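# Swap empty and full wash bottles between bench and cart

## Task

Take the empty wash bottle off the shelved bench and leave it within the walls of the cart's top tray (lying on its side is fine), then take one full wash bottle out of that same tray and leave it standing upright on the shelved bench's work surface. Success requires that no wash bottle ever touches the floor, that the gripper has released everything and the robot has backed away at the end, and that the robot has not toppled or been left leaning. The cart, the pedal bin and the stool are free to be moved.

## Robot and tools

Robot: TidyBot++, a single-arm mobile manipulator. The base is 0.54 m long, 0.50 m wide and 0.38 m tall, on four powered casters that let it drive, slide sideways and spin. On top sits one seven-joint arm with a two-finger gripper. The shoulder is 0.12 m ahead of the base centre and 0.68 m above the floor. Cameras: base_camera (fixed on the base, facing forward) and wrist_camera (looks along the hand).

Frames: the base frame has its origin on the floor below the base centre, x forward, y left, z up. hand_pose is reported in this frame and is the point between the finger pads; its z axis runs out along the fingers, its y axis is the closing direction. The odometry frame is the base frame as it was when the scene began. Heading is positive to the left, in -3.142 to 3.142. base_tilt is in degrees, positive when leaning forward or right.

execute_actions(actions, cameras): actions is a list holding zero or one action. An empty list only reports state and pictures. An action may contain:
- base: exactly one relative move from where the base currently is (not a pose): translate_m (metres, forward positive, -2 to 2), strafe_m (metres, left positive, -2 to 2) or rotate_rad (radians, counter-clockwise from above positive, -6.3 to 6.3). A base move that would be very slow to complete at the chosen top speed is rejected.
- joints: absolute targets in radians, keyed by name: joint_1_rad (unbounded; vertical turn of the whole arm, positive is clockwise from above, opposite to heading), joint_2_rad shoulder -2.249 to 2.249, joint_3_rad unbounded, joint_4_rad elbow -2.579 to 2.579, joint_5_rad unbounded, joint_6_rad wrist -2.099 to 2.099, joint_7_rad unbounded (hand pointing down: positive spins it counter-clockwise from above; at 1.57 the fingers open toward robot left/right). gripper_pos is an absolute target from 0 (open, about 85 mm gap) to 1 (closed); gap is roughly 85*(1-gripper_pos) mm. Unbounded joints take the short way; for bigger turns send steps below half a revolution. Done tolerances: ±0.039 for joints 1-4, ±0.056 for 5-7, ±0.03 gripper.
- speeds: optional caps for this action only: translate_m and strafe_m 0.05 to 0.5 m/s, rotate_rad 0.1 to 1.57 rad/s (maximum is the default).
Base and joint motions start together. Joints you omit may keep pushing toward earlier targets. Any unknown key or out-of-range number rejects the whole call without motion. cameras: list of base_camera, wrist_camera or all; omitted/null/all gives both, [] gives none.

wait(seconds 0 to 10) lets the simulation run and returns state and pictures. zoom_image(camera, region [x0,y0,x1,y1] pixels, top-left origin, at most 504x504) enlarges part of that camera's most recent full image. read_manual(section) only returns licence texts. finished_scene(scene) ends the current scene (give its number) and reports success; irreversible, so finish only when the goal holds stably.

Arm geometry: upper arm 0.42 m, forearm 0.31 m, hand 0.31 m to the hand point. With joint_1_rad=0, joint_3_rad=3.14, joint_5_rad=0 the arm moves in the base's x-z plane; tilt from vertical (forward positive) is joint_2 for the upper arm, joint_2-joint_4 for the forearm, joint_2-joint_4-joint_6 for the hand. Forward reach = sum of length*sin(tilt); height above shoulder = sum of length*cos(tilt). It starts folded, hand down, hand up to 0.08 m beyond the base front. A downward-pointing hand reaches at most about 0.94 m high, and only near the base. Closed fingertips sit about 20 mm beyond the hand point.

Result lines: base_status and joint_status tell how each commanded motion ended: done, off_target (resting short, maybe still pushing), contact_stop/time_out (target dropped, holding in place), not_followed (self-collision check blocked arm targets; a 'joint command not followed' line with a 'cause:' explains, gripper still acts). Base 'done' only means the wheels turned enough; slip or blockage can leave it short. on_its_own lists uncommanded changes. joint_positions, hand_pose, base_odometry (wheel-based, drifts a few cm and degrees), base_tilt, motor_effort (percent of max, peak in brackets; noisy, biased), and Motor temperatures (one per arm joint, same order as joint_positions). Gripper at 1 showing done means nothing is held; off_target means an object stopped the fingers. ARM HIT flags the arm striking itself or the base hard.

Precision: friction and sag leave the hand a centimetre or two off; a carried load makes it sag more. To correct, send each joint its previous command plus (wanted minus read). While holding something never send a joint its read angle. Trust camera images over hand_pose.

Avoid: dropping bottles or letting them reach the floor; slamming or shoving objects; driving while the arm is caught on something high (roughly 0.8 m up), which can tip the robot; sideways forces on a raised hand; blocked base moves, which push hard. Torque faults (sensor limits 104.5 N m joints 1-4, 51.3 N m joints 5-7) freeze the arm and gripper for 10 s. Motors heat under load: MOTOR HOT warns from 60 °C; at 75 °C an OVER-TEMPERATURE FAULT lets the arm sink and joint_status shows limit_stop_at_motor_heat, in which case resend the target. The robot holds its last command while you think, so keep held loads brief. Loose objects may occasionally be nudged by outside pushes. At the end open the gripper and retreat.

Each tool is called after ">>>" as name(argument=value, ...), one argument or row to a line, values as JSON.

## Session

>>> execute_actions(
  actions=[],
)

Scene clock: 0.00 s.
Motor temperatures (°C, as the motors report them): [28 26 25 26 32 42 42]
base_odometry: x=+0.000 y=+0.000 heading=+0.000 (m, m, rad; odometry frame)
base_tilt: forward=+0.4 right=+0.3 (deg)
base_status: not commanded
joint_positions: joint_1_rad=-0.044 joint_2_rad=-0.369 joint_3_rad=+3.169 joint_4_rad=-2.518 joint_5_rad=-0.040 joint_6_rad=-0.871 joint_7_rad=+1.557 gripper_pos=+0.000
joint_status: not commanded
motor_effort: joint_1_rad=-1 joint_2_rad=-2 joint_3_rad=+0 joint_4_rad=+13 joint_5_rad=+0 joint_6_rad=+0 joint_7_rad=+0 (%)
hand_pose: x=+0.2684 y=+0.0146 z=+0.5938 quat_wxyz=(-0.022, +0.998, -0.009, +0.060) (m; base frame)
pictures: base_camera, wrist_camera
Images, in order (width x height): base_camera 644x364, wrist_camera 644x476.

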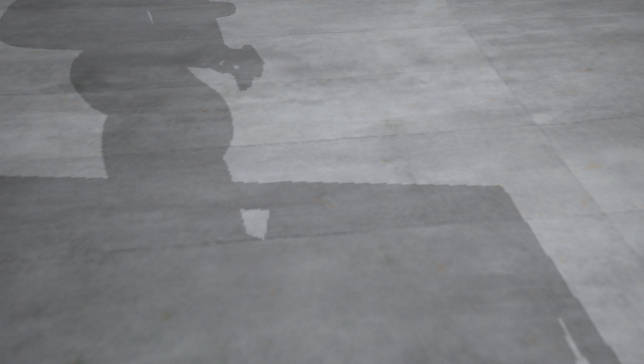

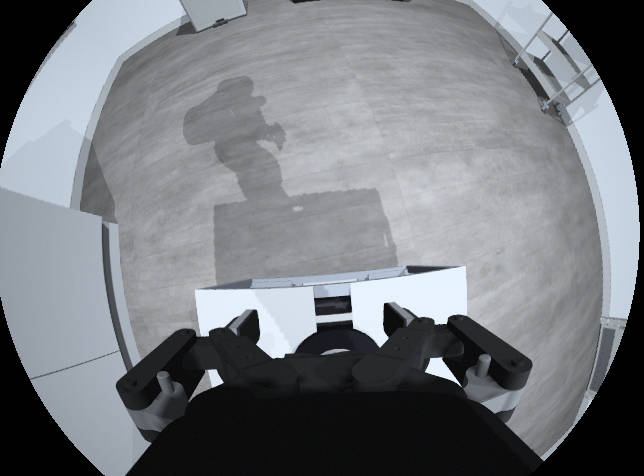

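>>> execute_actions(
  actions=[
    {"joints":{"joint_6_rad":0.45}},
  ],
  cameras=["wrist_camera"],
)

>>> execute_actions(
  actions=[
    {"base":{"rotate_rad":-1.5}},
  ],
  cameras=["wrist_camera"],
)

>>> execute_actions(
  actions=[
    {"base":{"rotate_rad":-2.2}},
  ],
  cameras=["wrist_camera"],
)

Scene clock: 2.03 s.
Motor temperatures (°C, as the motors report them): [28 26 25 26 32 42 42]
base_odometry: x=+0.000 y=+0.000 heading=+0.000 (m, m, rad; odometry frame)
base_tilt: forward=+0.4 right=+0.3 (deg)
base_status: not commanded
joint_positions: joint_1_rad=-0.044 joint_2_rad=-0.369 joint_3_rad=+3.169 joint_4_rad=-2.518 joint_5_rad=-0.040 joint_6_rad=+0.429 joint_7_rad=+1.557 gripper_pos=+0.000
joint_status: all done
motor_effort: joint_1_rad=-1(1) joint_2_rad=-7(7) joint_3_rad=+0(0) joint_4_rad=+18(19) joint_5_rad=+1(0) joint_6_rad=+9(9) joint_7_rad=+1(1) (%)
hand_pose: x=+0.5387 y=+0.0025 z=+0.8562 quat_wxyz=(-0.020, +0.758, -0.020, +0.652) (m; base frame)
pictures: wrist_camera
Images, in order (width x height): wrist_camera 644x476.

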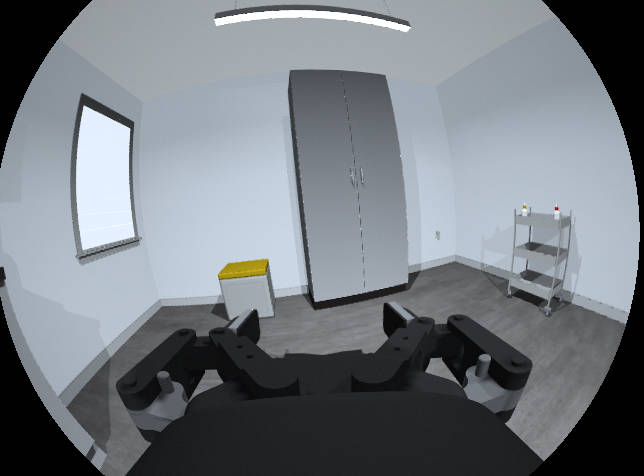

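Scene clock: 4.27 s.
Motor temperatures (°C, as the motors report them): [28 26 25 26 32 42 42]
base_odometry: x=+0.000 y=+0.000 heading=-1.499 (m, m, rad; odometry frame)
base_tilt: forward=+0.4 right=+0.4 (deg)
base_status: done
joint_positions: joint_1_rad=-0.044 joint_2_rad=-0.369 joint_3_rad=+3.169 joint_4_rad=-2.518 joint_5_rad=-0.040 joint_6_rad=+0.429 joint_7_rad=+1.557 gripper_pos=+0.000
joint_status: not commanded
motor_effort: joint_1_rad=-1(2) joint_2_rad=-7(8) joint_3_rad=+0(1) joint_4_rad=+19(19) joint_5_rad=+1(1) joint_6_rad=+9(9) joint_7_rad=+1(0) (%)
hand_pose: x=+0.5387 y=+0.0025 z=+0.8562 quat_wxyz=(-0.020, +0.758, -0.020, +0.652) (m; base frame)
pictures: wrist_camera
Images, in order (width x height): wrist_camera 644x476.

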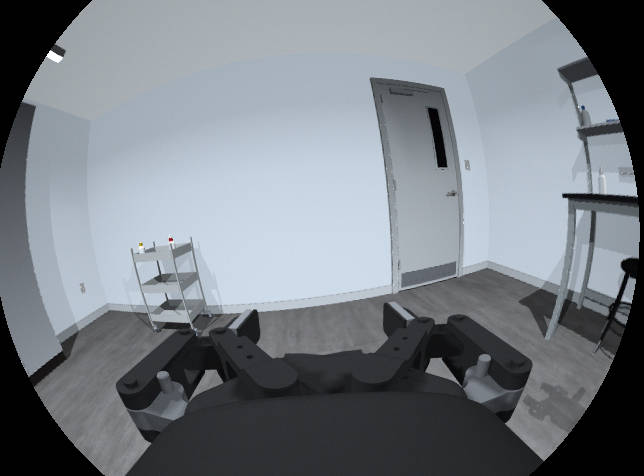

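Scene clock: 6.97 s.
Motor temperatures (°C, as the motors report them): [28 26 25 26 32 42 42]
base_odometry: x=+0.000 y=+0.000 heading=+2.585 (m, m, rad; odometry frame)
base_tilt: forward=+0.5 right=+0.4 (deg)
base_status: done
joint_positions: joint_1_rad=-0.044 joint_2_rad=-0.369 joint_3_rad=+3.169 joint_4_rad=-2.518 joint_5_rad=-0.040 joint_6_rad=+0.429 joint_7_rad=+1.557 gripper_pos=+0.000
joint_status: not commanded
motor_effort: joint_1_rad=+0(1) joint_2_rad=-6(8) joint_3_rad=+0(1) joint_4_rad=+18(19) joint_5_rad=+1(1) joint_6_rad=+8(9) joint_7_rad=+1(0) (%)
hand_pose: x=+0.5387 y=+0.0025 z=+0.8562 quat_wxyz=(-0.020, +0.758, -0.020, +0.652) (m; base frame)
pictures: wrist_camera
Images, in order (width x height): wrist_camera 644x476.

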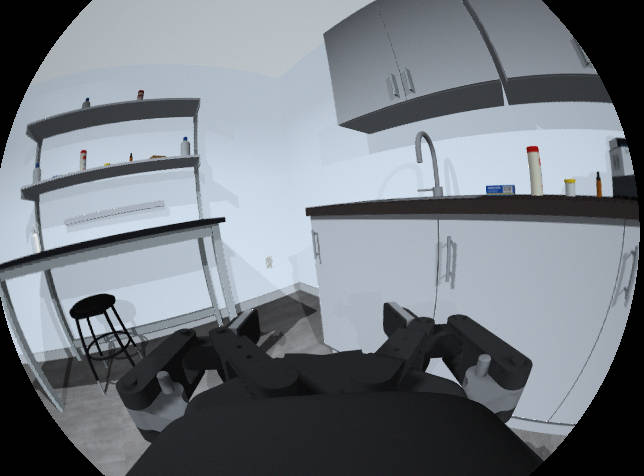

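>>> execute_actions(
  actions=[
    {"base":{"rotate_rad":1.0}},
  ],
  cameras=["wrist_camera"],
)

>>> zoom_image(
  camera="wrist_camera",
  region=[150,60,500,300],
)

Scene clock: 9.43 s.
Motor temperatures (°C, as the motors report them): [28 26 25 26 32 42 42]
base_odometry: x=+0.000 y=+0.000 heading=-2.699 (m, m, rad; odometry frame)
base_tilt: forward=+0.4 right=+0.4 (deg)
base_status: done
joint_positions: joint_1_rad=-0.044 joint_2_rad=-0.369 joint_3_rad=+3.169 joint_4_rad=-2.518 joint_5_rad=-0.040 joint_6_rad=+0.429 joint_7_rad=+1.557 gripper_pos=+0.000
joint_status: not commanded
motor_effort: joint_1_rad=-1(2) joint_2_rad=-7(8) joint_3_rad=-1(1) joint_4_rad=+19(18) joint_5_rad=+1(1) joint_6_rad=+9(9) joint_7_rad=+1(0) (%)
hand_pose: x=+0.5387 y=+0.0025 z=+0.8562 quat_wxyz=(-0.020, +0.758, -0.020, +0.652) (m; base frame)
pictures: wrist_camera
Images, in order (width x height): wrist_camera 644x476.

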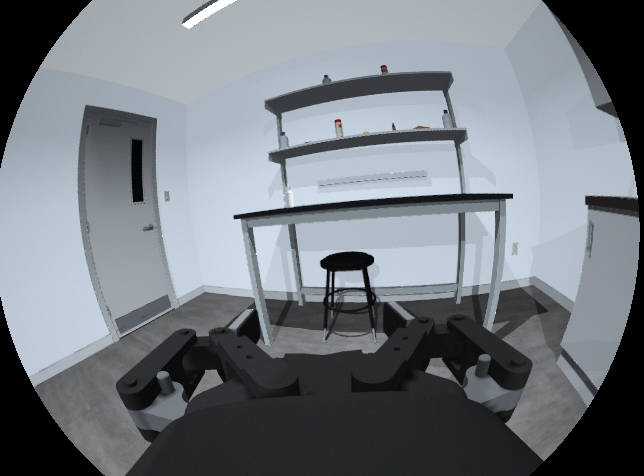

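Region (150, 60, 500, 300) of wrist_camera's 644x476 image, scaled by 1.440; it fills the top 346 rows of this view, and the rest is white.

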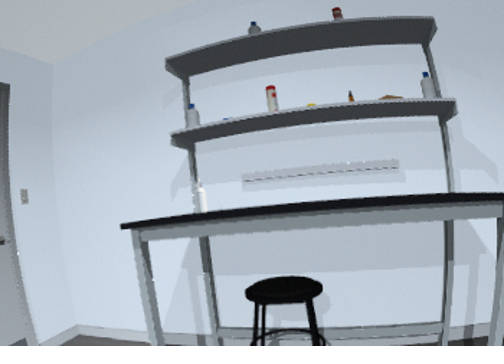

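>>> execute_actions(
  actions=[
    {"joints":{"joint_2_rad":0.0,"joint_4_rad":-0.8,"joint_6_rad":-1.1}},
  ],
  cameras=["wrist_camera"],
)

>>> zoom_image(
  camera="wrist_camera",
  region=[150,60,500,300],
)

Scene clock: 12.67 s.
Motor temperatures (°C, as the motors report them): [28 26 25 26 32 42 42]
base_odometry: x=+0.000 y=+0.000 heading=-2.699 (m, m, rad; odometry frame)
base_tilt: forward=+0.5 right=+0.3 (deg)
base_status: not commanded
joint_positions: joint_1_rad=-0.044 joint_2_rad=-0.024 joint_3_rad=+3.169 joint_4_rad=-0.815 joint_5_rad=-0.040 joint_6_rad=-1.057 joint_7_rad=+1.557 gripper_pos=+0.000
joint_status: all done
motor_effort: joint_1_rad=-1(0) joint_2_rad=-16(17) joint_3_rad=+0(0) joint_4_rad=+17(21) joint_5_rad=+0(0) joint_6_rad=+8(10) joint_7_rad=+0(0) (%)
hand_pose: x=+0.6317 y=+0.0207 z=+1.2386 quat_wxyz=(-0.029, +0.798, +0.004, +0.602) (m; base frame)
pictures: wrist_camera
Images, in order (width x height): wrist_camera 644x476.

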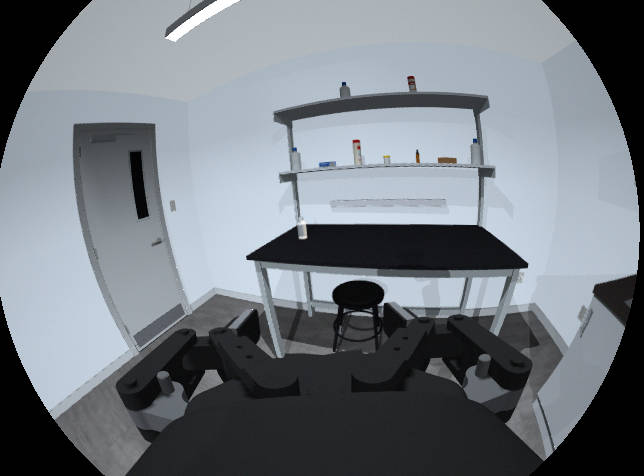

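Region (150, 60, 500, 300) of wrist_camera's 644x476 image, scaled by 1.440; it fills the top 346 rows of this view, and the rest is white.

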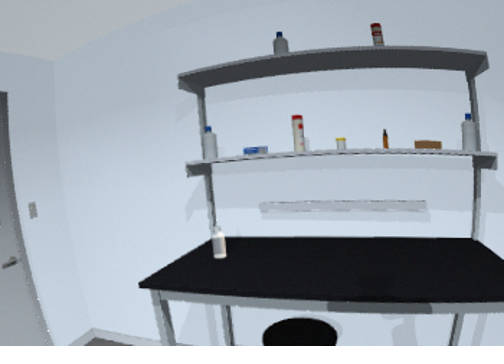

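>>> execute_actions(
  actions=[
    {"base":{"rotate_rad":-0.44},"joints":{"joint_1_rad":0.0,"joint_3_rad":3.14,"joint_5_rad":0.04,"joint_6_rad":-1.3}},
  ],
)

Scene clock: 14.60 s.
Motor temperatures (°C, as the motors report them): [28 26 25 26 32 42 42]
base_odometry: x=+0.000 y=+0.000 heading=-3.137 (m, m, rad; odometry frame)
base_tilt: forward=+0.4 right=+0.3 (deg)
base_status: done
joint_positions: joint_1_rad=-0.017 joint_2_rad=-0.016 joint_3_rad=+3.144 joint_4_rad=-0.813 joint_5_rad=+0.020 joint_6_rad=-1.271 joint_7_rad=+1.557 gripper_pos=+0.000
joint_status: all done
motor_effort: joint_1_rad=+0(2) joint_2_rad=-16(18) joint_3_rad=-1(2) joint_4_rad=+16(17) joint_5_rad=+1(2) joint_6_rad=+8(9) joint_7_rad=+1(0) (%)
hand_pose: x=+0.6108 y=+0.0027 z=+1.1737 quat_wxyz=(+0.002, +0.859, -0.002, +0.511) (m; base frame)
pictures: base_camera, wrist_camera
Images, in order (width x height): base_camera 644x364, wrist_camera 644x476.

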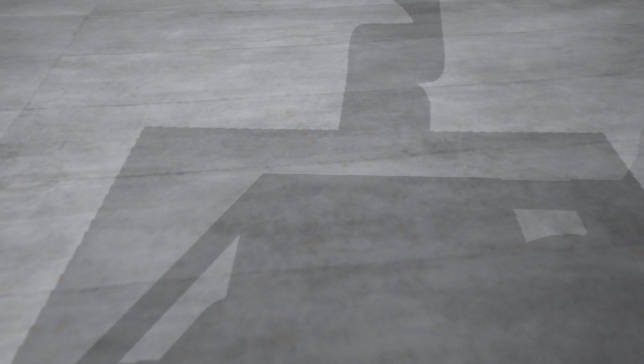

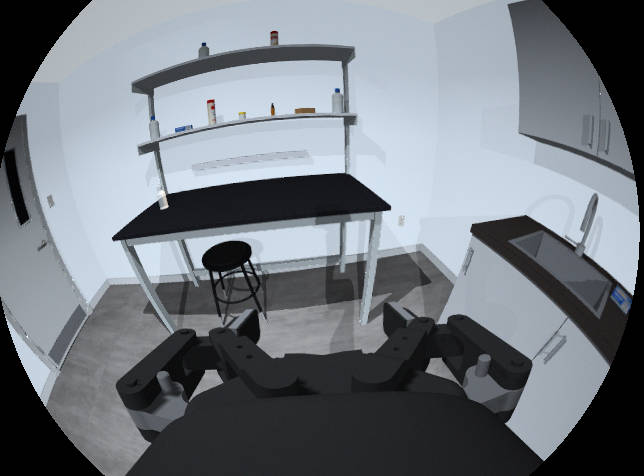

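>>> execute_actions(
  actions=[
    {"base":{"strafe_m":1.0}},
  ],
  cameras=["wrist_camera"],
)

>>> execute_actions(
  actions=[
    {"base":{"translate_m":0.5}},
  ],
)

Scene clock: 18.57 s.
Motor temperatures (°C, as the motors report them): [28 26 25 27 32 42 42]
base_odometry: x=+0.003 y=-1.000 heading=-3.138 (m, m, rad; odometry frame)
base_tilt: forward=+0.4 right=+0.3 (deg)
base_status: done
joint_positions: joint_1_rad=-0.017 joint_2_rad=-0.016 joint_3_rad=+3.144 joint_4_rad=-0.813 joint_5_rad=+0.022 joint_6_rad=-1.271 joint_7_rad=+1.557 gripper_pos=+0.000
joint_status: not commanded
motor_effort: joint_1_rad=+0(2) joint_2_rad=-17(18) joint_3_rad=+0(2) joint_4_rad=+16(16) joint_5_rad=+1(2) joint_6_rad=+8(8) joint_7_rad=+1(1) (%)
hand_pose: x=+0.6108 y=+0.0020 z=+1.1737 quat_wxyz=(+0.003, +0.859, -0.002, +0.511) (m; base frame)
pictures: wrist_camera
Images, in order (width x height): wrist_camera 644x476.

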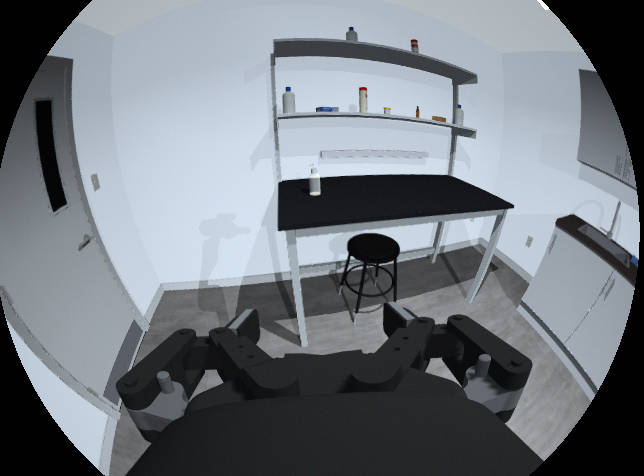

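Scene clock: 20.93 s.
Motor temperatures (°C, as the motors report them): [28 26 25 27 32 42 42]
base_odometry: x=-0.497 y=-1.002 heading=-3.137 (m, m, rad; odometry frame)
base_tilt: forward=+0.4 right=+0.4 (deg)
base_status: done
joint_positions: joint_1_rad=-0.017 joint_2_rad=+0.003 joint_3_rad=+3.144 joint_4_rad=-0.812 joint_5_rad=+0.022 joint_6_rad=-1.271 joint_7_rad=+1.557 gripper_pos=+0.000
joint_status: not commanded
motor_effort: joint_1_rad=+0(1) joint_2_rad=-19(22) joint_3_rad=-1(2) joint_4_rad=+16(17) joint_5_rad=+1(1) joint_6_rad=+8(8) joint_7_rad=+1(1) (%)
hand_pose: x=+0.6197 y=+0.0021 z=+1.1651 quat_wxyz=(+0.004, +0.864, -0.002, +0.504) (m; base frame)
pictures: base_camera, wrist_camera
Images, in order (width x height): base_camera 644x364, wrist_camera 644x476.

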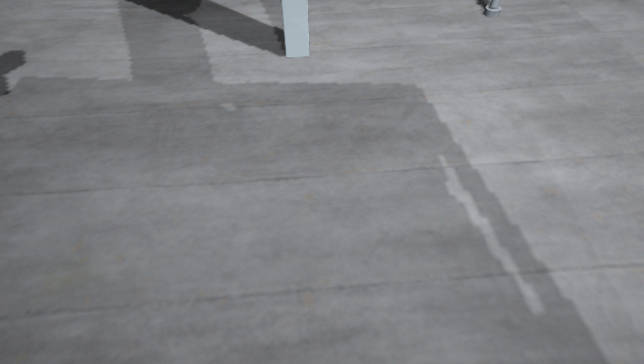

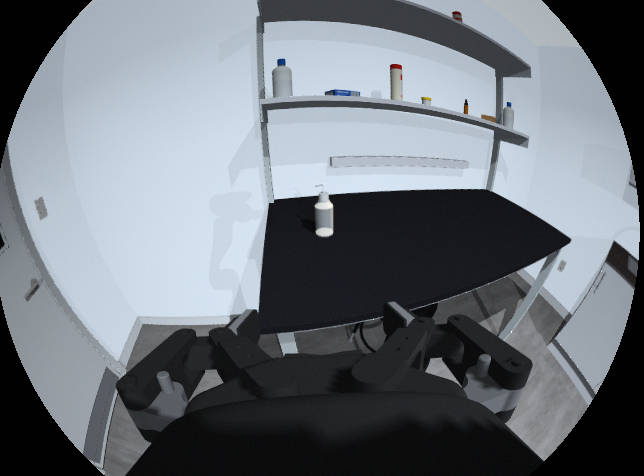

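>>> execute_actions(
  actions=[
    {"base":{"translate_m":-0.15},"joints":{"joint_2_rad":0.3,"joint_4_rad":-1.55,"joint_6_rad":0.25}},
  ],
)

>>> execute_actions(
  actions=[
    {"base":{"translate_m":0.35},"speeds":{"translate_m":0.2}},
  ],
  cameras=["wrist_camera"],
)

Scene clock: 23.93 s.
Motor temperatures (°C, as the motors report them): [28 26 25 27 32 42 42]
base_odometry: x=-0.347 y=-1.002 heading=-3.137 (m, m, rad; odometry frame)
base_tilt: forward=+0.5 right=+0.4 (deg)
base_status: done
joint_positions: joint_1_rad=-0.016 joint_2_rad=+0.293 joint_3_rad=+3.143 joint_4_rad=-1.539 joint_5_rad=+0.023 joint_6_rad=+0.209 joint_7_rad=+1.557 gripper_pos=+0.000
joint_status: all done
motor_effort: joint_1_rad=-1(4) joint_2_rad=-33(35) joint_3_rad=+0(3) joint_4_rad=+21(23) joint_5_rad=+0(0) joint_6_rad=+9(10) joint_7_rad=+0(0) (%)
hand_pose: x=+0.8549 y=+0.0135 z=+0.9876 quat_wxyz=(-0.003, +0.725, +0.010, +0.689) (m; base frame)
pictures: base_camera, wrist_camera
Images, in order (width x height): base_camera 644x364, wrist_camera 644x476.

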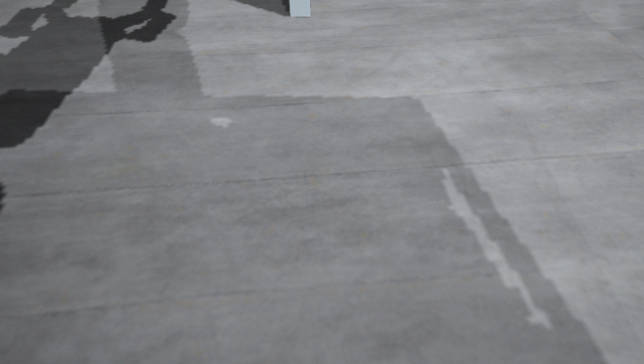

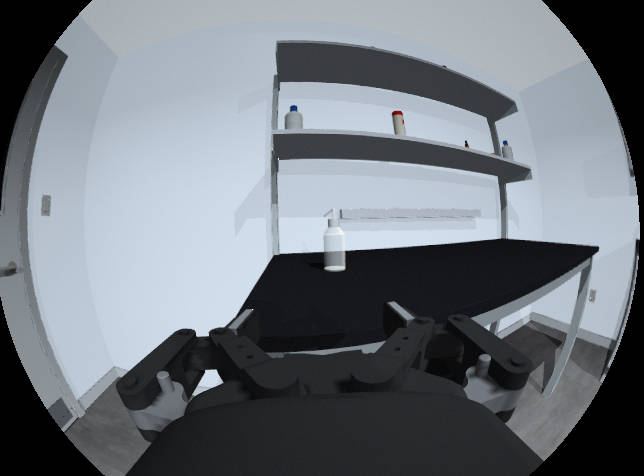

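Scene clock: 26.43 s.
Motor temperatures (°C, as the motors report them): [28 26 25 27 32 42 42]
base_odometry: x=-0.697 y=-1.004 heading=-3.137 (m, m, rad; odometry frame)
base_tilt: forward=+0.4 right=+0.4 (deg)
base_status: done
joint_positions: joint_1_rad=-0.016 joint_2_rad=+0.295 joint_3_rad=+3.143 joint_4_rad=-1.539 joint_5_rad=+0.023 joint_6_rad=+0.210 joint_7_rad=+1.557 gripper_pos=+0.000
joint_status: not commanded
motor_effort: joint_1_rad=+0(3) joint_2_rad=-33(37) joint_3_rad=-1(2) joint_4_rad=+21(22) joint_5_rad=+0(0) joint_6_rad=+9(9) joint_7_rad=-1(0) (%)
hand_pose: x=+0.8556 y=+0.0135 z=+0.9861 quat_wxyz=(-0.003, +0.726, +0.010, +0.688) (m; base frame)
pictures: wrist_camera
Images, in order (width x height): wrist_camera 644x476.

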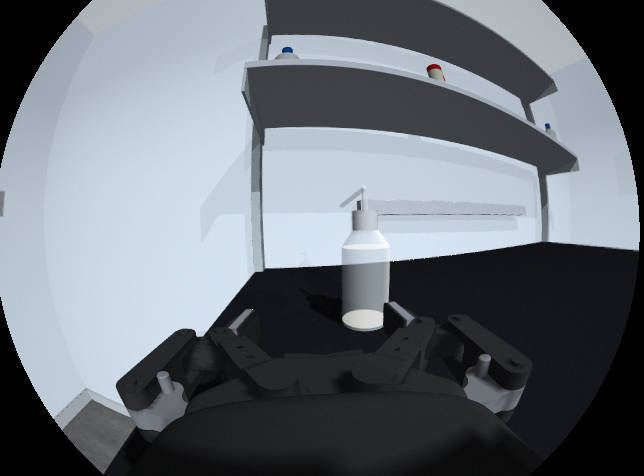

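>>> execute_actions(
  actions=[
    {"base":{"strafe_m":-0.06},"speeds":{"strafe_m":0.1}},
  ],
  cameras=["wrist_camera"],
)

>>> execute_actions(
  actions=[
    {"base":{"translate_m":0.1},"speeds":{"translate_m":0.1}},
  ],
  cameras=["wrist_camera"],
)

Scene clock: 27.93 s.
Motor temperatures (°C, as the motors report them): [28 26 25 27 32 42 42]
base_odometry: x=-0.698 y=-0.944 heading=-3.137 (m, m, rad; odometry frame)
base_tilt: forward=+0.5 right=+0.4 (deg)
base_status: done
joint_positions: joint_1_rad=-0.012 joint_2_rad=+0.295 joint_3_rad=+3.143 joint_4_rad=-1.539 joint_5_rad=+0.023 joint_6_rad=+0.210 joint_7_rad=+1.557 gripper_pos=+0.000
joint_status: not commanded
motor_effort: joint_1_rad=+0(5) joint_2_rad=-33(34) joint_3_rad=-1(2) joint_4_rad=+21(21) joint_5_rad=+1(0) joint_6_rad=+9(9) joint_7_rad=+0(1) (%)
hand_pose: x=+0.8556 y=+0.0111 z=+0.9861 quat_wxyz=(-0.002, +0.726, +0.009, +0.688) (m; base frame)
pictures: wrist_camera
Images, in order (width x height): wrist_camera 644x476.

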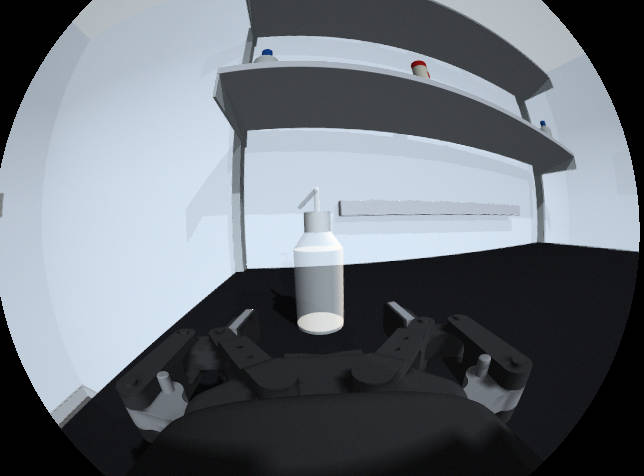

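Scene clock: 29.50 s.
Motor temperatures (°C, as the motors report them): [28 26 25 27 32 42 42]
base_odometry: x=-0.798 y=-0.944 heading=-3.137 (m, m, rad; odometry frame)
base_tilt: forward=+0.4 right=+0.4 (deg)
base_status: done
joint_positions: joint_1_rad=-0.012 joint_2_rad=+0.296 joint_3_rad=+3.143 joint_4_rad=-1.540 joint_5_rad=+0.023 joint_6_rad=+0.211 joint_7_rad=+1.557 gripper_pos=+0.000
joint_status: not commanded
motor_effort: joint_1_rad=-1(1) joint_2_rad=-33(36) joint_3_rad=-1(1) joint_4_rad=+21(23) joint_5_rad=+0(1) joint_6_rad=+9(9) joint_7_rad=+1(0) (%)
hand_pose: x=+0.8558 y=+0.0111 z=+0.9855 quat_wxyz=(-0.002, +0.726, +0.009, +0.688) (m; base frame)
pictures: wrist_camera
Images, in order (width x height): wrist_camera 644x476.

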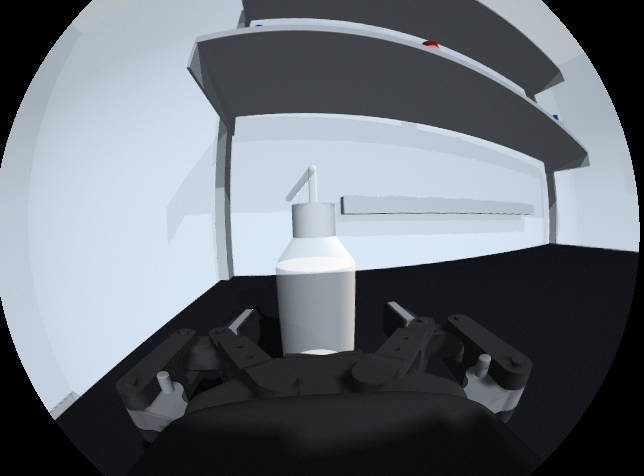

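>>> execute_actions(
  actions=[
    {"base":{"translate_m":0.05},"speeds":{"translate_m":0.05}},
  ],
  cameras=["wrist_camera"],
)

>>> execute_actions(
  actions=[
    {"joints":{"gripper_pos":1}},
  ],
  cameras=["wrist_camera"],
)

Scene clock: 31.20 s.
Motor temperatures (°C, as the motors report them): [28 26 25 27 32 42 42]
base_odometry: x=-0.848 y=-0.944 heading=-3.137 (m, m, rad; odometry frame)
base_tilt: forward=+0.4 right=+0.3 (deg)
base_status: done
joint_positions: joint_1_rad=-0.012 joint_2_rad=+0.296 joint_3_rad=+3.143 joint_4_rad=-1.540 joint_5_rad=+0.023 joint_6_rad=+0.211 joint_7_rad=+1.557 gripper_pos=+0.000
joint_status: not commanded
motor_effort: joint_1_rad=+0(4) joint_2_rad=-34(37) joint_3_rad=-1(2) joint_4_rad=+21(22) joint_5_rad=+1(0) joint_6_rad=+9(9) joint_7_rad=+0(0) (%)
hand_pose: x=+0.8559 y=+0.0111 z=+0.9853 quat_wxyz=(-0.002, +0.726, +0.009, +0.688) (m; base frame)
pictures: wrist_camera
Images, in order (width x height): wrist_camera 644x476.

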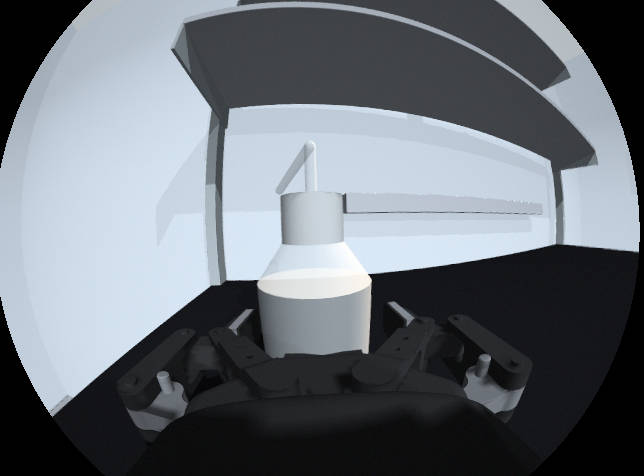

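Scene clock: 32.30 s.
Motor temperatures (°C, as the motors report them): [28 26 25 27 32 42 42]
base_odometry: x=-0.848 y=-0.944 heading=-3.137 (m, m, rad; odometry frame)
base_tilt: forward=+0.5 right=+0.3 (deg)
base_status: not commanded
joint_positions: joint_1_rad=-0.012 joint_2_rad=+0.296 joint_3_rad=+3.143 joint_4_rad=-1.540 joint_5_rad=+0.023 joint_6_rad=+0.211 joint_7_rad=+1.557 gripper_pos=+0.433
joint_status: gripper_pos off_target (ended at +0.433, target +1.000)
motor_effort: joint_1_rad=-1(0) joint_2_rad=-32(33) joint_3_rad=-1(1) joint_4_rad=+20(20) joint_5_rad=+1(0) joint_6_rad=+8(9) joint_7_rad=+1(1) (%)
hand_pose: x=+0.8559 y=+0.0111 z=+0.9853 quat_wxyz=(-0.002, +0.726, +0.009, +0.688) (m; base frame)
pictures: wrist_camera
Images, in order (width x height): wrist_camera 644x476.

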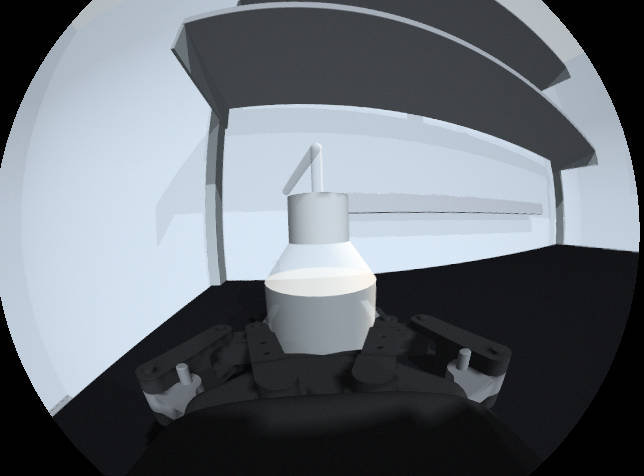

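>>> execute_actions(
  actions=[
    {"joints":{"joint_2_rad":0.23}},
  ],
  cameras=["wrist_camera"],
)

>>> execute_actions(
  actions=[
    {"base":{"translate_m":-0.9},"speeds":{"translate_m":0.3}},
  ],
  cameras=["wrist_camera"],
)

>>> execute_actions(
  actions=[
    {"base":{"rotate_rad":2.5},"joints":{"joint_2_rad":0.0,"joint_4_rad":-1.6,"joint_6_rad":0.0},"speeds":{"rotate_rad":0.8}},
  ],
)

Scene clock: 33.53 s.
Motor temperatures (°C, as the motors report them): [28 26 25 27 32 42 42]
base_odometry: x=-0.848 y=-0.944 heading=-3.137 (m, m, rad; odometry frame)
base_tilt: forward=+0.5 right=+0.3 (deg)
base_status: not commanded
joint_positions: joint_1_rad=-0.012 joint_2_rad=+0.245 joint_3_rad=+3.143 joint_4_rad=-1.543 joint_5_rad=+0.023 joint_6_rad=+0.211 joint_7_rad=+1.557 gripper_pos=+0.433
joint_status: all done
motor_effort: joint_1_rad=+0(0) joint_2_rad=-32(35) joint_3_rad=-1(1) joint_4_rad=+21(22) joint_5_rad=+0(0) joint_6_rad=+9(10) joint_7_rad=+1(1) (%)
hand_pose: x=+0.8392 y=+0.0109 z=+1.0206 quat_wxyz=(-0.002, +0.709, +0.009, +0.705) (m; base frame)
pictures: wrist_camera
Images, in order (width x height): wrist_camera 644x476.

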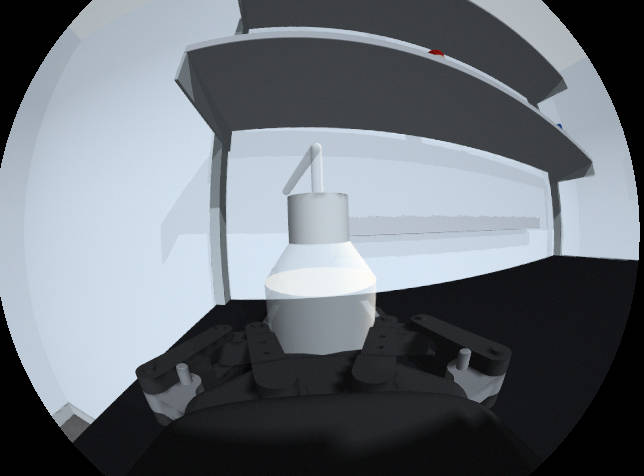

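Scene clock: 37.53 s.
Motor temperatures (°C, as the motors report them): [28 27 25 27 32 42 42]
base_odometry: x=+0.052 y=-0.939 heading=-3.137 (m, m, rad; odometry frame)
base_tilt: forward=+0.5 right=+0.4 (deg)
base_status: done
joint_positions: joint_1_rad=-0.012 joint_2_rad=+0.238 joint_3_rad=+3.143 joint_4_rad=-1.543 joint_5_rad=+0.023 joint_6_rad=+0.211 joint_7_rad=+1.557 gripper_pos=+0.433
joint_status: not commanded
motor_effort: joint_1_rad=-1(2) joint_2_rad=-30(37) joint_3_rad=-1(1) joint_4_rad=+21(22) joint_5_rad=+0(0) joint_6_rad=+8(10) joint_7_rad=+0(0) (%)
hand_pose: x=+0.8368 y=+0.0107 z=+1.0255 quat_wxyz=(-0.002, +0.707, +0.009, +0.707) (m; base frame)
pictures: wrist_camera
Images, in order (width x height): wrist_camera 644x476.

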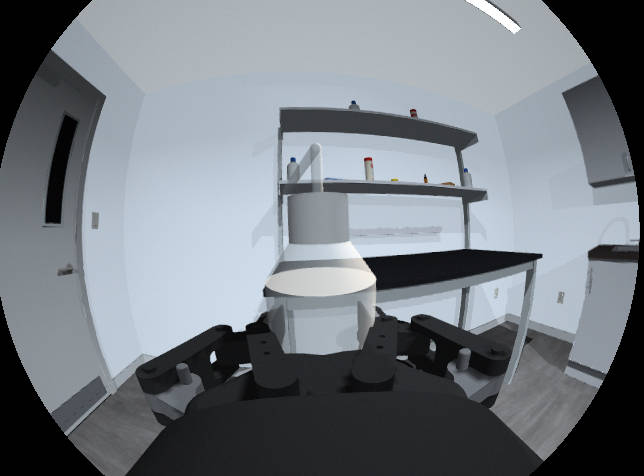

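Scene clock: 41.47 s.
Motor temperatures (°C, as the motors report them): [28 27 25 27 32 42 42]
base_odometry: x=+0.052 y=-0.939 heading=-0.638 (m, m, rad; odometry frame)
base_tilt: forward=+0.4 right=+0.3 (deg)
base_status: done
joint_positions: joint_1_rad=-0.004 joint_2_rad=+0.007 joint_3_rad=+3.139 joint_4_rad=-1.585 joint_5_rad=+0.023 joint_6_rad=+0.041 joint_7_rad=+1.557 gripper_pos=+0.433
joint_status: all done
motor_effort: joint_1_rad=-1(5) joint_2_rad=-23(34) joint_3_rad=-1(4) joint_4_rad=+22(22) joint_5_rad=+0(1) joint_6_rad=+10(10) joint_7_rad=+1(0) (%)
hand_pose: x=+0.7474 y=+0.0063 z=+1.1022 quat_wxyz=(+0.000, +0.700, +0.006, +0.714) (m; base frame)
pictures: base_camera, wrist_camera
Images, in order (width x height): base_camera 644x364, wrist_camera 644x476.

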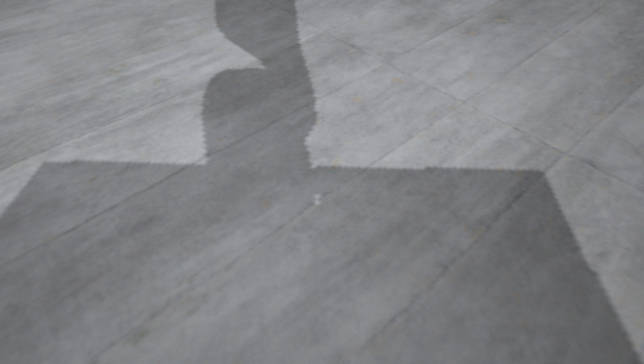

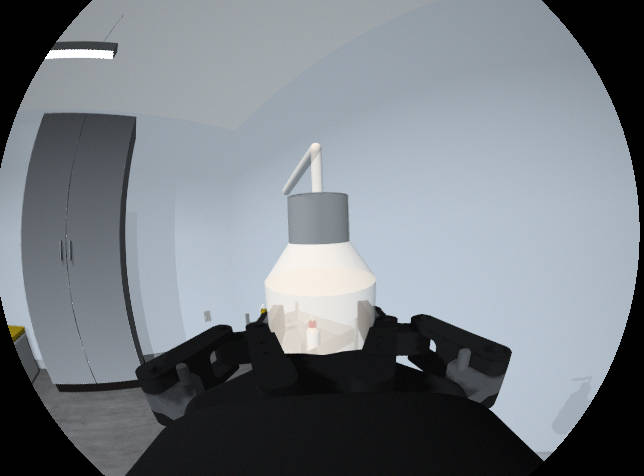

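>>> execute_actions(
  actions=[
    {"base":{"translate_m":0.8}},
  ],
  cameras=["base_camera"],
)

>>> execute_actions(
  actions=[
    {"base":{"rotate_rad":-0.6},"joints":{"joint_6_rad":-0.4},"speeds":{"rotate_rad":0.8}},
  ],
)

Scene clock: 44.77 s.
Motor temperatures (°C, as the motors report them): [28 27 25 27 32 42 42]
base_odometry: x=+0.696 y=-1.415 heading=-0.637 (m, m, rad; odometry frame)
base_tilt: forward=+0.5 right=+0.4 (deg)
base_status: done
joint_positions: joint_1_rad=-0.004 joint_2_rad=+0.005 joint_3_rad=+3.139 joint_4_rad=-1.588 joint_5_rad=+0.023 joint_6_rad=+0.038 joint_7_rad=+1.557 gripper_pos=+0.433
joint_status: not commanded
motor_effort: joint_1_rad=-1(2) joint_2_rad=-24(27) joint_3_rad=-1(0) joint_4_rad=+22(22) joint_5_rad=+1(0) joint_6_rad=+9(10) joint_7_rad=+0(0) (%)
hand_pose: x=+0.7467 y=+0.0062 z=+1.1005 quat_wxyz=(+0.000, +0.702, +0.006, +0.713) (m; base frame)
pictures: base_camera
Images, in order (width x height): base_camera 644x364.

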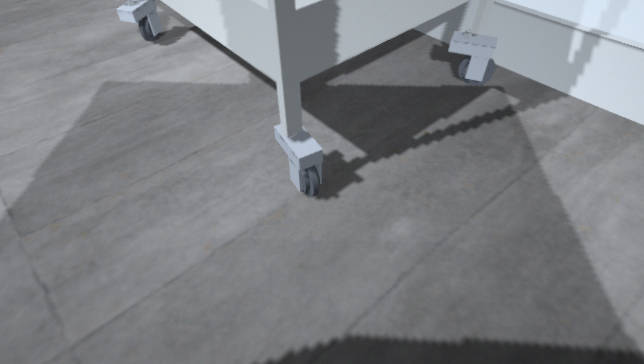

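Scene clock: 46.33 s.
Motor temperatures (°C, as the motors report them): [28 27 25 27 32 42 42]
base_odometry: x=+0.696 y=-1.415 heading=-1.236 (m, m, rad; odometry frame)
base_tilt: forward=+0.4 right=+0.4 (deg)
base_status: done
joint_positions: joint_1_rad=-0.004 joint_2_rad=+0.005 joint_3_rad=+3.139 joint_4_rad=-1.598 joint_5_rad=+0.023 joint_6_rad=-0.381 joint_7_rad=+1.557 gripper_pos=+0.433
joint_status: all done
motor_effort: joint_1_rad=+0(4) joint_2_rad=-23(25) joint_3_rad=+0(4) joint_4_rad=+21(23) joint_5_rad=+1(1) joint_6_rad=+8(9) joint_7_rad=+0(1) (%)
hand_pose: x=+0.7204 y=+0.0029 z=+0.9674 quat_wxyz=(+0.004, +0.837, +0.004, +0.547) (m; base frame)
pictures: base_camera, wrist_camera
Images, in order (width x height): base_camera 644x364, wrist_camera 644x476.

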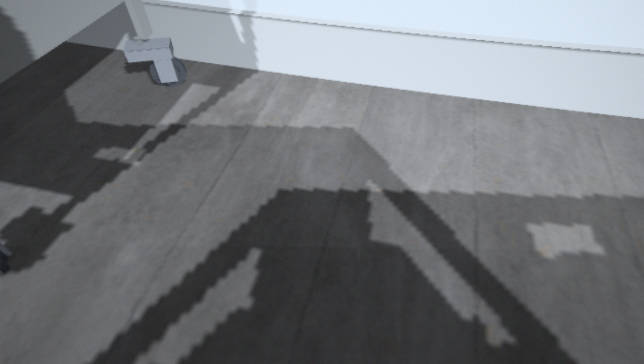

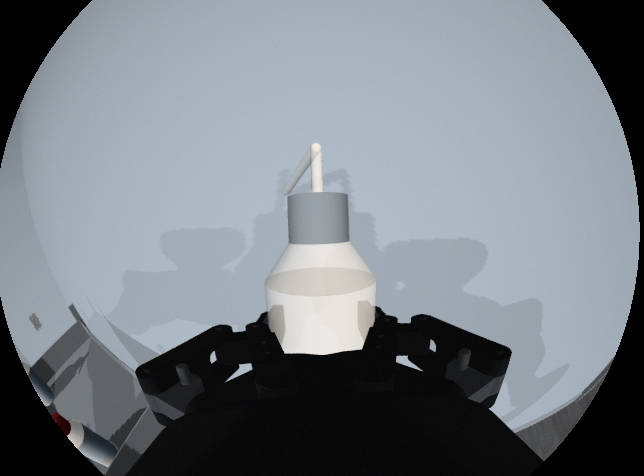

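>>> execute_actions(
  actions=[
    {"base":{"translate_m":-0.55},"speeds":{"translate_m":0.3}},
  ],
  cameras=[],
)

>>> execute_actions(
  actions=[
    {"base":{"rotate_rad":-0.335},"speeds":{"rotate_rad":0.6}},
  ],
  cameras=[],
)

>>> execute_actions(
  actions=[
    {"base":{"strafe_m":0.55},"joints":{"joint_6_rad":-0.7},"speeds":{"strafe_m":0.3}},
  ],
)

Scene clock: 49.60 s.
Motor temperatures (°C, as the motors report them): [28 27 25 27 32 42 42]
base_odometry: x=+0.516 y=-0.895 heading=-1.237 (m, m, rad; odometry frame)
base_tilt: forward=+0.4 right=+0.4 (deg)
base_status: done
joint_positions: joint_1_rad=-0.004 joint_2_rad=+0.004 joint_3_rad=+3.139 joint_4_rad=-1.598 joint_5_rad=+0.023 joint_6_rad=-0.381 joint_7_rad=+1.557 gripper_pos=+0.433
joint_status: not commanded
motor_effort: joint_1_rad=-1(1) joint_2_rad=-23(28) joint_3_rad=-1(0) joint_4_rad=+22(22) joint_5_rad=+1(1) joint_6_rad=+8(9) joint_7_rad=+0(1) (%)
hand_pose: x=+0.7202 y=+0.0029 z=+0.9677 quat_wxyz=(+0.004, +0.837, +0.004, +0.547) (m; base frame)
pictures: none
No camera images: the call's "cameras" was empty. Leave "cameras" out to get every camera's image.

Scene clock: 50.83 s.
Motor temperatures (°C, as the motors report them): [28 27 25 27 32 42 42]
base_odometry: x=+0.515 y=-0.895 heading=-1.572 (m, m, rad; odometry frame)
base_tilt: forward=+0.4 right=+0.3 (deg)
base_status: done
joint_positions: joint_1_rad=-0.004 joint_2_rad=+0.004 joint_3_rad=+3.140 joint_4_rad=-1.598 joint_5_rad=+0.023 joint_6_rad=-0.381 joint_7_rad=+1.557 gripper_pos=+0.433
joint_status: not commanded
motor_effort: joint_1_rad=+1(3) joint_2_rad=-23(24) joint_3_rad=+0(2) joint_4_rad=+21(22) joint_5_rad=+1(1) joint_6_rad=+8(8) joint_7_rad=-1(0) (%)
hand_pose: x=+0.7202 y=+0.0023 z=+0.9677 quat_wxyz=(+0.004, +0.837, +0.003, +0.547) (m; base frame)
pictures: none
No camera images: the call's "cameras" was empty. Leave "cameras" out to get every camera's image.

Scene clock: 53.63 s.
Motor temperatures (°C, as the motors report them): [28 27 25 27 32 42 42]
base_odometry: x=+1.066 y=-0.896 heading=-1.573 (m, m, rad; odometry frame)
base_tilt: forward=+0.4 right=+0.3 (deg)
base_status: done
joint_positions: joint_1_rad=-0.004 joint_2_rad=+0.004 joint_3_rad=+3.140 joint_4_rad=-1.605 joint_5_rad=+0.023 joint_6_rad=-0.681 joint_7_rad=+1.557 gripper_pos=+0.433
joint_status: all done
motor_effort: joint_1_rad=+0(3) joint_2_rad=-22(23) joint_3_rad=+0(3) joint_4_rad=+20(23) joint_5_rad=+1(1) joint_6_rad=+6(8) joint_7_rad=+1(0) (%)
hand_pose: x=+0.6692 y=+0.0000 z=+0.8854 quat_wxyz=(+0.006, +0.911, +0.002, +0.413) (m; base frame)
pictures: base_camera, wrist_camera
Images, in order (width x height): base_camera 644x364, wrist_camera 644x476.

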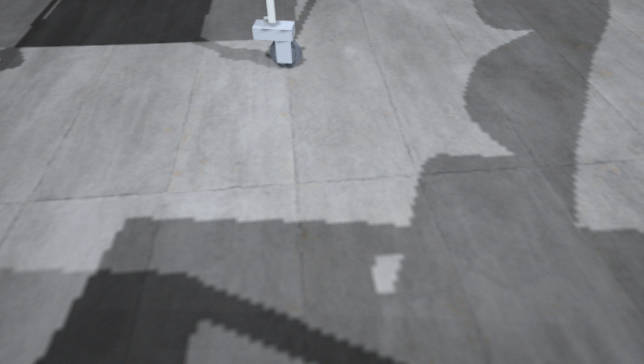

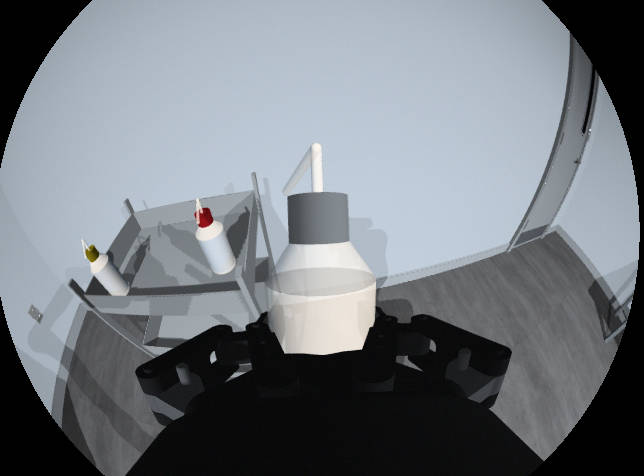

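>>> execute_actions(
  actions=[
    {"base":{"strafe_m":0.2},"joints":{"joint_6_rad":-0.3},"speeds":{"strafe_m":0.2}},
  ],
  cameras=[],
)

>>> execute_actions(
  actions=[
    {"base":{"translate_m":0.25},"speeds":{"translate_m":0.2}},
  ],
)

>>> execute_actions(
  actions=[
    {"joints":{"joint_7_rad":2.4}},
  ],
  cameras=["wrist_camera"],
)

Scene clock: 56.10 s.
Motor temperatures (°C, as the motors report them): [28 27 25 27 32 42 42]
base_odometry: x=+1.266 y=-0.897 heading=-1.574 (m, m, rad; odometry frame)
base_tilt: forward=+0.4 right=+0.3 (deg)
base_status: done
joint_positions: joint_1_rad=-0.004 joint_2_rad=+0.004 joint_3_rad=+3.140 joint_4_rad=-1.601 joint_5_rad=+0.023 joint_6_rad=-0.323 joint_7_rad=+1.557 gripper_pos=+0.433
joint_status: all done
motor_effort: joint_1_rad=+0(3) joint_2_rad=-23(24) joint_3_rad=+0(3) joint_4_rad=+22(23) joint_5_rad=+0(0) joint_6_rad=+8(9) joint_7_rad=+0(0) (%)
hand_pose: x=+0.7266 y=+0.0025 z=+0.9828 quat_wxyz=(+0.004, +0.822, +0.004, +0.570) (m; base frame)
pictures: none
No camera images: the call's "cameras" was empty. Leave "cameras" out to get every camera's image.

Scene clock: 58.10 s.
Motor temperatures (°C, as the motors report them): [28 27 25 27 32 42 42]
base_odometry: x=+1.265 y=-1.147 heading=-1.574 (m, m, rad; odometry frame)
base_tilt: forward=+0.5 right=+0.3 (deg)
base_status: done
joint_positions: joint_1_rad=-0.004 joint_2_rad=+0.004 joint_3_rad=+3.140 joint_4_rad=-1.601 joint_5_rad=+0.023 joint_6_rad=-0.323 joint_7_rad=+1.557 gripper_pos=+0.433
joint_status: not commanded
motor_effort: joint_1_rad=-1(2) joint_2_rad=-25(26) joint_3_rad=-1(1) joint_4_rad=+22(23) joint_5_rad=+1(1) joint_6_rad=+9(9) joint_7_rad=+0(1) (%)
hand_pose: x=+0.7265 y=+0.0025 z=+0.9831 quat_wxyz=(+0.004, +0.821, +0.004, +0.570) (m; base frame)
pictures: base_camera, wrist_camera
Images, in order (width x height): base_camera 644x364, wrist_camera 644x476.

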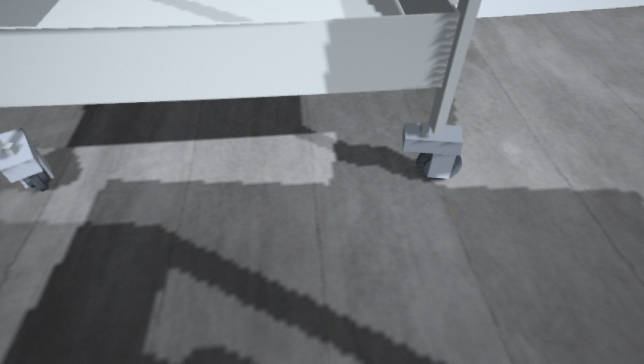

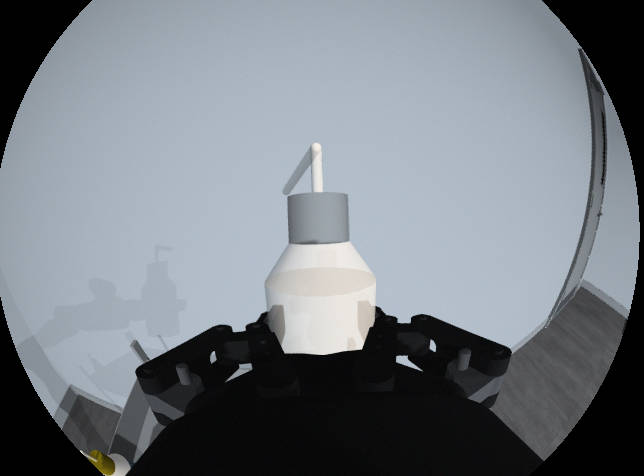

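Scene clock: 59.30 s.
Motor temperatures (°C, as the motors report them): [28 27 25 27 32 42 42]
base_odometry: x=+1.265 y=-1.147 heading=-1.574 (m, m, rad; odometry frame)
base_tilt: forward=+0.5 right=+0.3 (deg)
base_status: not commanded
joint_positions: joint_1_rad=-0.004 joint_2_rad=+0.004 joint_3_rad=+3.140 joint_4_rad=-1.601 joint_5_rad=+0.023 joint_6_rad=-0.323 joint_7_rad=+2.388 gripper_pos=+0.433
joint_status: all done
motor_effort: joint_1_rad=-1(0) joint_2_rad=-24(24) joint_3_rad=+0(0) joint_4_rad=+21(22) joint_5_rad=+0(0) joint_6_rad=+8(8) joint_7_rad=+0(0) (%)
hand_pose: x=+0.7265 y=+0.0025 z=+0.9831 quat_wxyz=(+0.233, +0.750, +0.335, +0.520) (m; base frame)
pictures: wrist_camera
Images, in order (width x height): wrist_camera 644x476.

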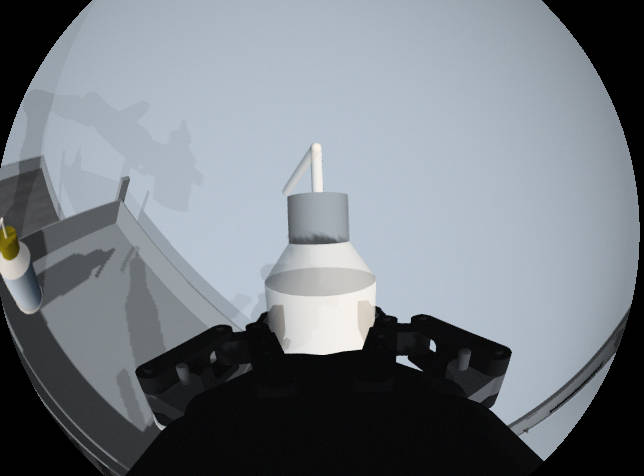

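>>> execute_actions(
  actions=[
    {"joints":{"joint_7_rad":1.57,"joint_6_rad":-0.75,"joint_2_rad":-0.1}},
  ],
  cameras=["wrist_camera"],
)

Scene clock: 60.93 s.
Motor temperatures (°C, as the motors report them): [28 27 25 27 32 42 42]
base_odometry: x=+1.265 y=-1.147 heading=-1.574 (m, m, rad; odometry frame)
base_tilt: forward=+0.5 right=+0.4 (deg)
base_status: not commanded
joint_positions: joint_1_rad=-0.004 joint_2_rad=-0.082 joint_3_rad=+3.140 joint_4_rad=-1.601 joint_5_rad=+0.023 joint_6_rad=-0.720 joint_7_rad=+1.582 gripper_pos=+0.433
joint_status: all done
motor_effort: joint_1_rad=+0(1) joint_2_rad=-19(23) joint_3_rad=+0(0) joint_4_rad=+21(21) joint_5_rad=+1(1) joint_6_rad=+7(9) joint_7_rad=+0(0) (%)
hand_pose: x=+0.6428 y=-0.0004 z=+0.9251 quat_wxyz=(+0.012, +0.900, +0.012, +0.437) (m; base frame)
pictures: wrist_camera
Images, in order (width x height): wrist_camera 644x476.

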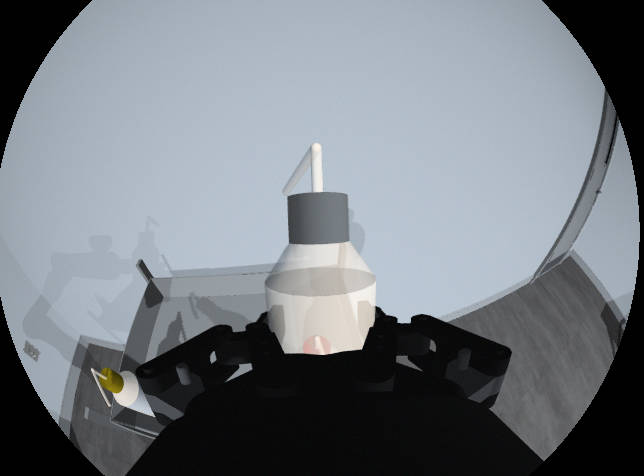

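>>> execute_actions(
  actions=[
    {"base":{"strafe_m":0.17},"speeds":{"strafe_m":0.1}},
  ],
)

Scene clock: 63.40 s.
Motor temperatures (°C, as the motors report them): [28 27 25 27 32 42 42]
base_odometry: x=+1.436 y=-1.148 heading=-1.574 (m, m, rad; odometry frame)
base_tilt: forward=+0.5 right=+0.3 (deg)
base_status: done
joint_positions: joint_1_rad=-0.004 joint_2_rad=-0.082 joint_3_rad=+3.141 joint_4_rad=-1.601 joint_5_rad=+0.023 joint_6_rad=-0.720 joint_7_rad=+1.582 gripper_pos=+0.433
joint_status: not commanded
motor_effort: joint_1_rad=-1(4) joint_2_rad=-19(21) joint_3_rad=+0(4) joint_4_rad=+20(21) joint_5_rad=+0(0) joint_6_rad=+7(7) joint_7_rad=+0(0) (%)
hand_pose: x=+0.6428 y=-0.0005 z=+0.9251 quat_wxyz=(+0.012, +0.900, +0.012, +0.437) (m; base frame)
pictures: base_camera, wrist_camera
Images, in order (width x height): base_camera 644x364, wrist_camera 644x476.

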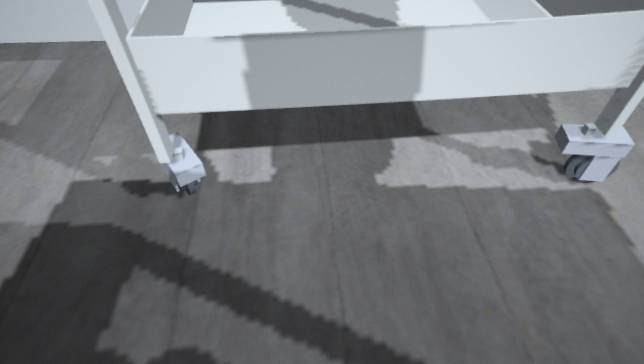

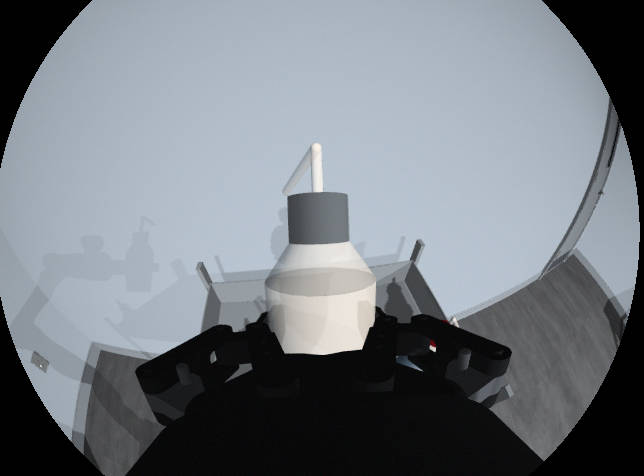

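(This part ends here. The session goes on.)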